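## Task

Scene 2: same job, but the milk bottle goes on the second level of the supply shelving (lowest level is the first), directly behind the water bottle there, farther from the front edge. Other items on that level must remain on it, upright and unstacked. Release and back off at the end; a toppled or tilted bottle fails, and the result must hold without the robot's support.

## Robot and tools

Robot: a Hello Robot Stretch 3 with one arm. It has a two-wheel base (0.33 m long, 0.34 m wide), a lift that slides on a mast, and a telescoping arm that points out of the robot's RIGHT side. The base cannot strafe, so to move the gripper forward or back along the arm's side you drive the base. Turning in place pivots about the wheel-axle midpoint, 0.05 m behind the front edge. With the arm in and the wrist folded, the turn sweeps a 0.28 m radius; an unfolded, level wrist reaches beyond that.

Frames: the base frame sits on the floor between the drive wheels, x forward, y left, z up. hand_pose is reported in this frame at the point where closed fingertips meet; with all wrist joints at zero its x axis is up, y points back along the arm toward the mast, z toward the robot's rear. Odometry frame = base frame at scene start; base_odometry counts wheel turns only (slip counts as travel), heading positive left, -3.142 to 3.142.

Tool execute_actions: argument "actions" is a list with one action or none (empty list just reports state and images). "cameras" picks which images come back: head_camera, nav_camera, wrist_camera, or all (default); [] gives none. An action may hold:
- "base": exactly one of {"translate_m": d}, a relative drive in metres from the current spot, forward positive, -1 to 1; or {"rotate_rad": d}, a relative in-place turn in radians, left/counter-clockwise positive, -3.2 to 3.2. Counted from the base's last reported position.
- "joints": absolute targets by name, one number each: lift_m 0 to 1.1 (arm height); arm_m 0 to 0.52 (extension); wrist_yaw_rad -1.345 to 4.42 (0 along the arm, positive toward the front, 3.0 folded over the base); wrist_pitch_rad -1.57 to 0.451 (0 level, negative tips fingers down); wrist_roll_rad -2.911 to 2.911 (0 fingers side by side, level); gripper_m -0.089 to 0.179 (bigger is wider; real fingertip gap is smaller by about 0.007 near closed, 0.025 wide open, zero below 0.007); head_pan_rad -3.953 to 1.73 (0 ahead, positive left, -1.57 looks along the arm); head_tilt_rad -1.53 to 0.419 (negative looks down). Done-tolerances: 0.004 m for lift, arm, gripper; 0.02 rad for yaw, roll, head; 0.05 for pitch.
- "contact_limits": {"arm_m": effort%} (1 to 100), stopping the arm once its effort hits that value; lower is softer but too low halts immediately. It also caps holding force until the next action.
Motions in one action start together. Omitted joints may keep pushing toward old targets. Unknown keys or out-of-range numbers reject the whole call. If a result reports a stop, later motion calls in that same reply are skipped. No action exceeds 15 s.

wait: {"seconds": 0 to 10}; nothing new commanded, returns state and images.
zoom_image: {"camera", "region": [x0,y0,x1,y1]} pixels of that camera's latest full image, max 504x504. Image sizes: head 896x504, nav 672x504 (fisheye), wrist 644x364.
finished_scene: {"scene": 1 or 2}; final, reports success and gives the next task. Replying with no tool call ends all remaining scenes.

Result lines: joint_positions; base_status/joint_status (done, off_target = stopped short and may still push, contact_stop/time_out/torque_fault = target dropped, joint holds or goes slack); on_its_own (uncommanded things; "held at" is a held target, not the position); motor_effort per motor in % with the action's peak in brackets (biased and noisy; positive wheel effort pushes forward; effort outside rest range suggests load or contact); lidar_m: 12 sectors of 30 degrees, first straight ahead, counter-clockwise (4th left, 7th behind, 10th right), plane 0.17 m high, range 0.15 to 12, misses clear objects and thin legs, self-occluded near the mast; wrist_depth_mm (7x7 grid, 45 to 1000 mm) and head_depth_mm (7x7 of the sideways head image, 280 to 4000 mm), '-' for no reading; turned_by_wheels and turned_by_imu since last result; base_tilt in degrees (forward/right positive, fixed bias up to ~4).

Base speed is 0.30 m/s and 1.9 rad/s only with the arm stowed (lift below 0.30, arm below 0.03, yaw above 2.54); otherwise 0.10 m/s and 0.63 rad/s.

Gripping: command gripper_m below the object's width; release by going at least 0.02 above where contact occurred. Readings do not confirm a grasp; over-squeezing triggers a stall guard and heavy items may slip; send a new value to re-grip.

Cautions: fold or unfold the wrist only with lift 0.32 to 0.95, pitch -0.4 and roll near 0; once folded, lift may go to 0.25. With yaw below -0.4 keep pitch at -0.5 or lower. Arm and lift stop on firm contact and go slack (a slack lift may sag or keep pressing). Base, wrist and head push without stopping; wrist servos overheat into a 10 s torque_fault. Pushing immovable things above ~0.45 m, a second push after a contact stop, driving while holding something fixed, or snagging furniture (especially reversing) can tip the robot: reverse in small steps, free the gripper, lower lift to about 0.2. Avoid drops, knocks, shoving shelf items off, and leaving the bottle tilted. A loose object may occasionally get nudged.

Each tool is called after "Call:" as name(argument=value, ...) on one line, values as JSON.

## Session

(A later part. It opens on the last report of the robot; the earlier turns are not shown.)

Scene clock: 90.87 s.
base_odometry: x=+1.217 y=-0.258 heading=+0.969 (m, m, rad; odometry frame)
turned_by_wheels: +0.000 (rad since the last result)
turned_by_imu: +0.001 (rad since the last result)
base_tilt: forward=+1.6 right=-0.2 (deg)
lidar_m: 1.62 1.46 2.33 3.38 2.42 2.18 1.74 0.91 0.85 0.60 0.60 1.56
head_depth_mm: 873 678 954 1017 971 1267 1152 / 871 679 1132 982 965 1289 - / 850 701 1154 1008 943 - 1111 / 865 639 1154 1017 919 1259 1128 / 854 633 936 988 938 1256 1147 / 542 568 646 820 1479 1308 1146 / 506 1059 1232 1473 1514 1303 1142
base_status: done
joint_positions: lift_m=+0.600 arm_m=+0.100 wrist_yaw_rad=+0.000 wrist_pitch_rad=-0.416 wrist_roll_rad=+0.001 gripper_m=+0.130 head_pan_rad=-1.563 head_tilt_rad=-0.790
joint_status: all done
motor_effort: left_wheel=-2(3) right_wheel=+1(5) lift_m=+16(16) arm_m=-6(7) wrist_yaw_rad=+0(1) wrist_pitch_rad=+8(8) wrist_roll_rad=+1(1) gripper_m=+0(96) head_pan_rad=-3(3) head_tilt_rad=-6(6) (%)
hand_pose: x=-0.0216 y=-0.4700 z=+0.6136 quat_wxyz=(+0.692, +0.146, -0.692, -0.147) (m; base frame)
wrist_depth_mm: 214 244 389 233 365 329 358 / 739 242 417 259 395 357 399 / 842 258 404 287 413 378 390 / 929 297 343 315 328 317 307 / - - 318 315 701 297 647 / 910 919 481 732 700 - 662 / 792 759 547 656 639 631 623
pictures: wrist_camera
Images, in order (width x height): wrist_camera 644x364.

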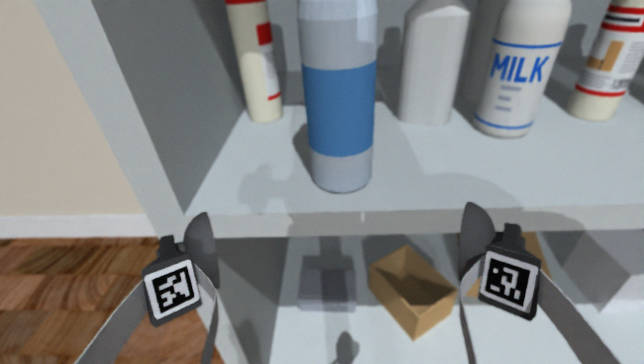

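Call:
execute_actions(actions=[{"joints":{"arm_m":0.283}}], cameras=[])

Call:
execute_actions(actions=[{"joints":{"gripper_m":0.0}}], cameras=[])

Call:
execute_actions(actions=[{"joints":{"lift_m":0.625}}], cameras=[])

Call:
execute_actions(actions=[{"base":{"translate_m":-0.215}}], cameras=[])

Call:
execute_actions(actions=[{"joints":{"lift_m":0.601}}], cameras=[])

Call:
execute_actions(actions=[{"joints":{"gripper_m":0.1}}], cameras=[])

Call:
execute_actions(actions=[{"joints":{"arm_m":0.05}}], cameras=["head_camera"])

Scene clock: 101.07 s.
base_odometry: x=+1.217 y=-0.258 heading=+0.969 (m, m, rad; odometry frame)
turned_by_wheels: +0.000 (rad since the last result)
turned_by_imu: +0.000 (rad since the last result)
base_tilt: forward=+1.6 right=-0.1 (deg)
lidar_m: 1.62 1.46 2.33 3.39 2.41 2.18 1.74 0.91 0.73 0.60 0.60 1.56
head_depth_mm: 874 676 951 1024 976 1268 1164 / 870 679 1129 975 957 - - / 849 701 1157 1017 - 1260 1156 / 864 637 1164 1069 1324 1263 1143 / 855 633 935 986 963 1257 1147 / 542 568 646 818 1485 1303 1135 / 505 1060 1232 1477 1513 1304 1140
base_status: not commanded
joint_positions: lift_m=+0.600 arm_m=+0.283 wrist_yaw_rad=+0.000 wrist_pitch_rad=-0.416 wrist_roll_rad=+0.001 gripper_m=+0.130 head_pan_rad=-1.563 head_tilt_rad=-0.790
joint_status: all done
motor_effort: left_wheel=-2(2) right_wheel=+2(1) lift_m=+16(16) arm_m=+5(6) wrist_yaw_rad=+0(1) wrist_pitch_rad=+8(8) wrist_roll_rad=+1(1) gripper_m=+1(1) head_pan_rad=-4(5) head_tilt_rad=-6(6) (%)
hand_pose: x=-0.0216 y=-0.6523 z=+0.6136 quat_wxyz=(+0.692, +0.146, -0.692, -0.147) (m; base frame)
wrist_depth_mm: 178 226 233 70 75 202 248 / 177 241 245 72 75 211 258 / 176 240 271 76 80 233 215 / 175 238 310 85 90 269 219 / 175 235 279 97 107 269 236 / 173 208 233 114 211 - 218 / 168 201 203 140 186 192 188
pictures: none
No camera images: the call's "cameras" was empty. Leave "cameras" out to get every camera's image.

Scene clock: 102.87 s.
base_odometry: x=+1.217 y=-0.258 heading=+0.969 (m, m, rad; odometry frame)
turned_by_wheels: +0.000 (rad since the last result)
turned_by_imu: +0.000 (rad since the last result)
base_tilt: forward=+1.6 right=-0.2 (deg)
lidar_m: 1.62 1.46 2.33 3.38 2.42 2.17 1.74 0.91 0.73 0.60 0.60 1.56
head_depth_mm: 873 677 955 1019 972 1273 1162 / 870 678 1122 976 957 - - / 848 700 1160 1017 - 1265 1150 / 866 637 1162 1070 1313 1259 1149 / 854 633 935 988 963 1255 1143 / 542 567 648 817 1476 1307 1140 / 506 1057 1236 1470 1520 1303 1138
base_status: not commanded
joint_positions: lift_m=+0.600 arm_m=+0.283 wrist_yaw_rad=-0.002 wrist_pitch_rad=-0.422 wrist_roll_rad=+0.001 gripper_m=+0.002 head_pan_rad=-1.563 head_tilt_rad=-0.790
joint_status: all done
motor_effort: left_wheel=-2(2) right_wheel=+2(3) lift_m=+17(17) arm_m=+4(5) wrist_yaw_rad=+2(4) wrist_pitch_rad=+11(11) wrist_roll_rad=+1(1) gripper_m=-35(100) head_pan_rad=-4(4) head_tilt_rad=-6(6) (%)
hand_pose: x=-0.0220 y=-0.6516 z=+0.6123 quat_wxyz=(+0.691, +0.147, -0.691, -0.149) (m; base frame)
wrist_depth_mm: 179 226 221 66 77 203 247 / 178 241 80 68 75 212 257 / 177 240 85 71 78 237 213 / 176 239 298 78 91 269 220 / 175 237 275 90 98 258 233 / 174 224 222 105 116 219 214 / 172 206 201 129 189 192 187
pictures: none
No camera images: the call's "cameras" was empty. Leave "cameras" out to get every camera's image.

Scene clock: 103.87 s.
base_odometry: x=+1.217 y=-0.258 heading=+0.969 (m, m, rad; odometry frame)
turned_by_wheels: +0.000 (rad since the last result)
turned_by_imu: +0.000 (rad since the last result)
base_tilt: forward=+1.6 right=-0.2 (deg)
lidar_m: 1.62 1.46 2.32 3.38 2.42 2.18 1.74 0.91 0.73 0.60 0.60 1.56
head_depth_mm: 876 677 958 1021 972 1265 1178 / 867 676 1127 971 955 - - / 847 699 1159 1013 - 1262 1152 / 865 639 1163 1072 1316 1263 1148 / 851 634 938 988 964 1260 1144 / 542 568 645 816 1499 1297 1145 / 506 1058 1236 1472 1517 1310 1143
base_status: not commanded
joint_positions: lift_m=+0.624 arm_m=+0.283 wrist_yaw_rad=-0.002 wrist_pitch_rad=-0.455 wrist_roll_rad=+0.001 gripper_m=+0.006 head_pan_rad=-1.563 head_tilt_rad=-0.790
joint_status: all done
motor_effort: left_wheel=-2(2) right_wheel=+2(2) lift_m=+40(41) arm_m=+4(4) wrist_yaw_rad=+1(1) wrist_pitch_rad=+28(30) wrist_roll_rad=+1(1) gripper_m=-33(35) head_pan_rad=-3(3) head_tilt_rad=-6(6) (%)
hand_pose: x=-0.0219 y=-0.6472 z=+0.6287 quat_wxyz=(+0.689, +0.159, -0.689, -0.161) (m; base frame)
wrist_depth_mm: 179 229 230 67 79 208 251 / 178 243 82 69 76 216 260 / 177 242 87 72 80 242 213 / 176 239 314 80 92 279 222 / 175 236 292 91 99 273 246 / 174 235 239 106 115 236 231 / 173 212 217 128 204 207 203
pictures: none
No camera images: the call's "cameras" was empty. Leave "cameras" out to get every camera's image.

Scene clock: 106.97 s.
base_odometry: x=+1.095 y=-0.435 heading=+0.969 (m, m, rad; odometry frame)
turned_by_wheels: +0.000 (rad since the last result)
turned_by_imu: +0.000 (rad since the last result)
base_tilt: forward=+1.6 right=-0.2 (deg)
lidar_m: 1.83 1.67 2.64 3.40 2.12 2.01 1.53 1.51 0.76 0.69 0.68 1.55
head_depth_mm: 854 709 1004 1025 974 1262 1175 / 857 705 1152 1019 959 - - / 863 701 985 1045 - 1264 1145 / 866 669 1130 939 1274 1257 1149 / 864 679 1163 1015 960 1258 1149 / 850 688 1167 1069 959 1254 1144 / 872 654 944 981 996 1250 1144
base_status: done
joint_positions: lift_m=+0.624 arm_m=+0.283 wrist_yaw_rad=-0.001 wrist_pitch_rad=-0.455 wrist_roll_rad=+0.001 gripper_m=+0.023 head_pan_rad=-1.563 head_tilt_rad=-0.790
joint_status: not commanded
on_its_own: gripper_m is held at +0.021, not at your +0.000, by its stall guard, which is still easing
motor_effort: left_wheel=-2(6) right_wheel=+2(3) lift_m=+40(40) arm_m=+4(4) wrist_yaw_rad=+1(1) wrist_pitch_rad=+28(28) wrist_roll_rad=+1(1) gripper_m=-23(32) head_pan_rad=-2(4) head_tilt_rad=-6(6) (%)
hand_pose: x=-0.0217 y=-0.6472 z=+0.6287 quat_wxyz=(+0.689, +0.160, -0.689, -0.160) (m; base frame)
wrist_depth_mm: 403 460 210 67 79 196 434 / 412 493 82 69 76 212 469 / 411 477 86 72 80 238 366 / 344 369 275 80 92 272 251 / 309 302 292 91 100 275 244 / 260 257 240 106 115 237 226 / 225 223 218 128 205 207 202
pictures: none
No camera images: the call's "cameras" was empty. Leave "cameras" out to get every camera's image.

Scene clock: 107.93 s.
base_odometry: x=+1.095 y=-0.435 heading=+0.969 (m, m, rad; odometry frame)
turned_by_wheels: +0.000 (rad since the last result)
turned_by_imu: +0.000 (rad since the last result)
base_tilt: forward=+1.6 right=-0.2 (deg)
lidar_m: 1.83 1.66 2.63 3.39 2.13 2.01 1.52 1.52 0.76 0.69 0.68 1.55
head_depth_mm: 860 709 1007 1022 973 1270 1176 / 861 704 1157 1018 955 - - / 862 701 984 1045 - 1263 1156 / 863 669 1132 910 1295 1262 1154 / 866 682 1166 1012 959 1259 1144 / 852 689 1168 1062 959 1257 1144 / 869 653 944 982 997 1251 1139
base_status: not commanded
joint_positions: lift_m=+0.601 arm_m=+0.283 wrist_yaw_rad=-0.001 wrist_pitch_rad=-0.427 wrist_roll_rad=+0.001 gripper_m=+0.026 head_pan_rad=-1.563 head_tilt_rad=-0.790
joint_status: all done
on_its_own: gripper_m is held at +0.025, not at your +0.000, by its stall guard, which is not easing now
motor_effort: left_wheel=-2(2) right_wheel=+1(2) lift_m=+17(36) arm_m=+3(3) wrist_yaw_rad=+1(1) wrist_pitch_rad=+13(28) wrist_roll_rad=+1(1) gripper_m=-22(23) head_pan_rad=-4(3) head_tilt_rad=-6(6) (%)
hand_pose: x=-0.0217 y=-0.6509 z=+0.6121 quat_wxyz=(+0.691, +0.150, -0.691, -0.150) (m; base frame)
wrist_depth_mm: 402 458 200 66 77 194 434 / 408 493 80 68 75 210 463 / 412 461 84 71 78 232 362 / 332 352 267 79 91 264 253 / 290 285 275 90 98 258 238 / 243 240 222 105 116 220 213 / 208 206 201 129 189 192 188
pictures: none
No camera images: the call's "cameras" was empty. Leave "cameras" out to get every camera's image.

Scene clock: 109.17 s.
base_odometry: x=+1.095 y=-0.435 heading=+0.969 (m, m, rad; odometry frame)
turned_by_wheels: +0.000 (rad since the last result)
turned_by_imu: +0.000 (rad since the last result)
base_tilt: forward=+1.6 right=-0.2 (deg)
lidar_m: 1.83 1.66 2.64 3.39 2.12 2.01 1.53 1.52 0.76 0.69 0.68 1.56
head_depth_mm: 859 708 1002 1021 973 1269 1178 / 861 704 1147 1025 959 - - / 863 700 983 1033 - 1266 1150 / 865 669 1133 907 1316 1262 1149 / 865 680 1161 1015 963 1255 1146 / 853 688 1161 1063 958 1261 1145 / 870 656 942 981 997 1255 1143
base_status: not commanded
joint_positions: lift_m=+0.601 arm_m=+0.283 wrist_yaw_rad=-0.001 wrist_pitch_rad=-0.420 wrist_roll_rad=+0.001 gripper_m=+0.100 head_pan_rad=-1.563 head_tilt_rad=-0.790
joint_status: all done
motor_effort: left_wheel=-2(2) right_wheel=+1(2) lift_m=+17(17) arm_m=+4(4) wrist_yaw_rad=+2(1) wrist_pitch_rad=+10(13) wrist_roll_rad=+1(1) gripper_m=+1(95) head_pan_rad=-4(3) head_tilt_rad=-6(6) (%)
hand_pose: x=-0.0217 y=-0.6518 z=+0.6137 quat_wxyz=(+0.692, +0.147, -0.691, -0.148) (m; base frame)
wrist_depth_mm: 406 454 205 70 429 194 430 / 412 492 87 71 79 208 465 / 410 466 93 75 83 232 369 / 333 355 267 82 96 262 253 / 295 287 279 94 105 260 239 / 245 244 226 111 175 224 215 / 210 208 203 135 192 192 189
pictures: none
No camera images: the call's "cameras" was empty. Leave "cameras" out to get every camera's image.

Scene clock: 112.10 s.
base_odometry: x=+1.095 y=-0.435 heading=+0.969 (m, m, rad; odometry frame)
turned_by_wheels: +0.000 (rad since the last result)
turned_by_imu: +0.000 (rad since the last result)
base_tilt: forward=+1.6 right=-0.2 (deg)
lidar_m: 1.83 1.66 2.64 3.39 2.12 2.01 1.53 1.52 0.76 0.69 0.68 1.56
head_depth_mm: 861 709 1003 1022 970 1265 1156 / 860 705 1150 1022 972 1270 - / 864 700 983 1019 966 1260 - / 866 670 1136 893 941 1288 1147 / 867 679 1161 1012 960 1257 1146 / 852 686 1165 1063 956 1253 1143 / 869 656 946 979 996 1250 1146
base_status: not commanded
joint_positions: lift_m=+0.601 arm_m=+0.050 wrist_yaw_rad=-0.001 wrist_pitch_rad=-0.419 wrist_roll_rad=+0.001 gripper_m=+0.100 head_pan_rad=-1.563 head_tilt_rad=-0.790
joint_status: all done
motor_effort: left_wheel=-2(2) right_wheel=+2(2) lift_m=+17(17) arm_m=-7(6) wrist_yaw_rad=+0(1) wrist_pitch_rad=+10(10) wrist_roll_rad=+1(1) gripper_m=+1(1) head_pan_rad=-3(3) head_tilt_rad=-6(6) (%)
hand_pose: x=-0.0216 y=-0.4196 z=+0.6139 quat_wxyz=(+0.692, +0.147, -0.692, -0.148) (m; base frame)
wrist_depth_mm: 405 582 646 281 465 372 471 / 402 505 607 309 515 374 494 / 400 475 453 345 417 386 391 / 370 366 360 354 342 341 333 / 423 567 909 905 753 693 573 / 859 530 748 741 723 692 577 / 764 662 674 662 651 629 569
pictures: head_camera (sideways: a quarter turn clockwise sets it upright)
Images, in order (width x height): head_camera 896x504.

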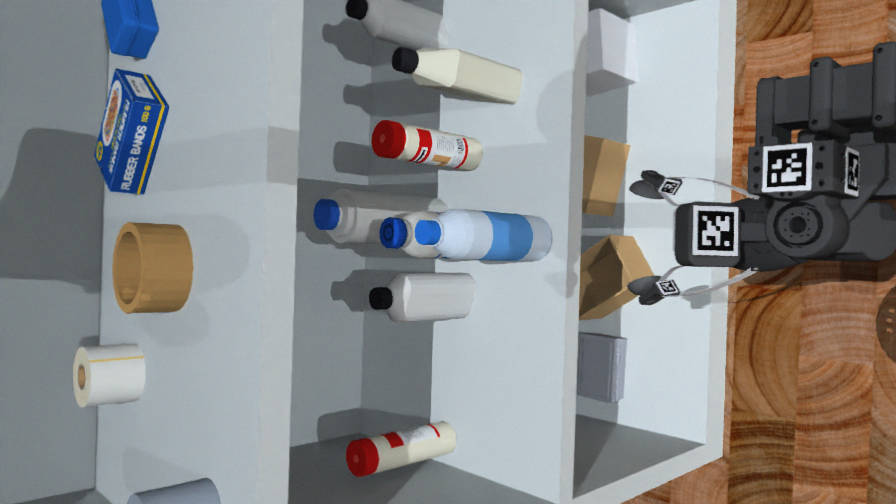

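Call:
finished_scene(scene=2)

The scene is finished: the task was done.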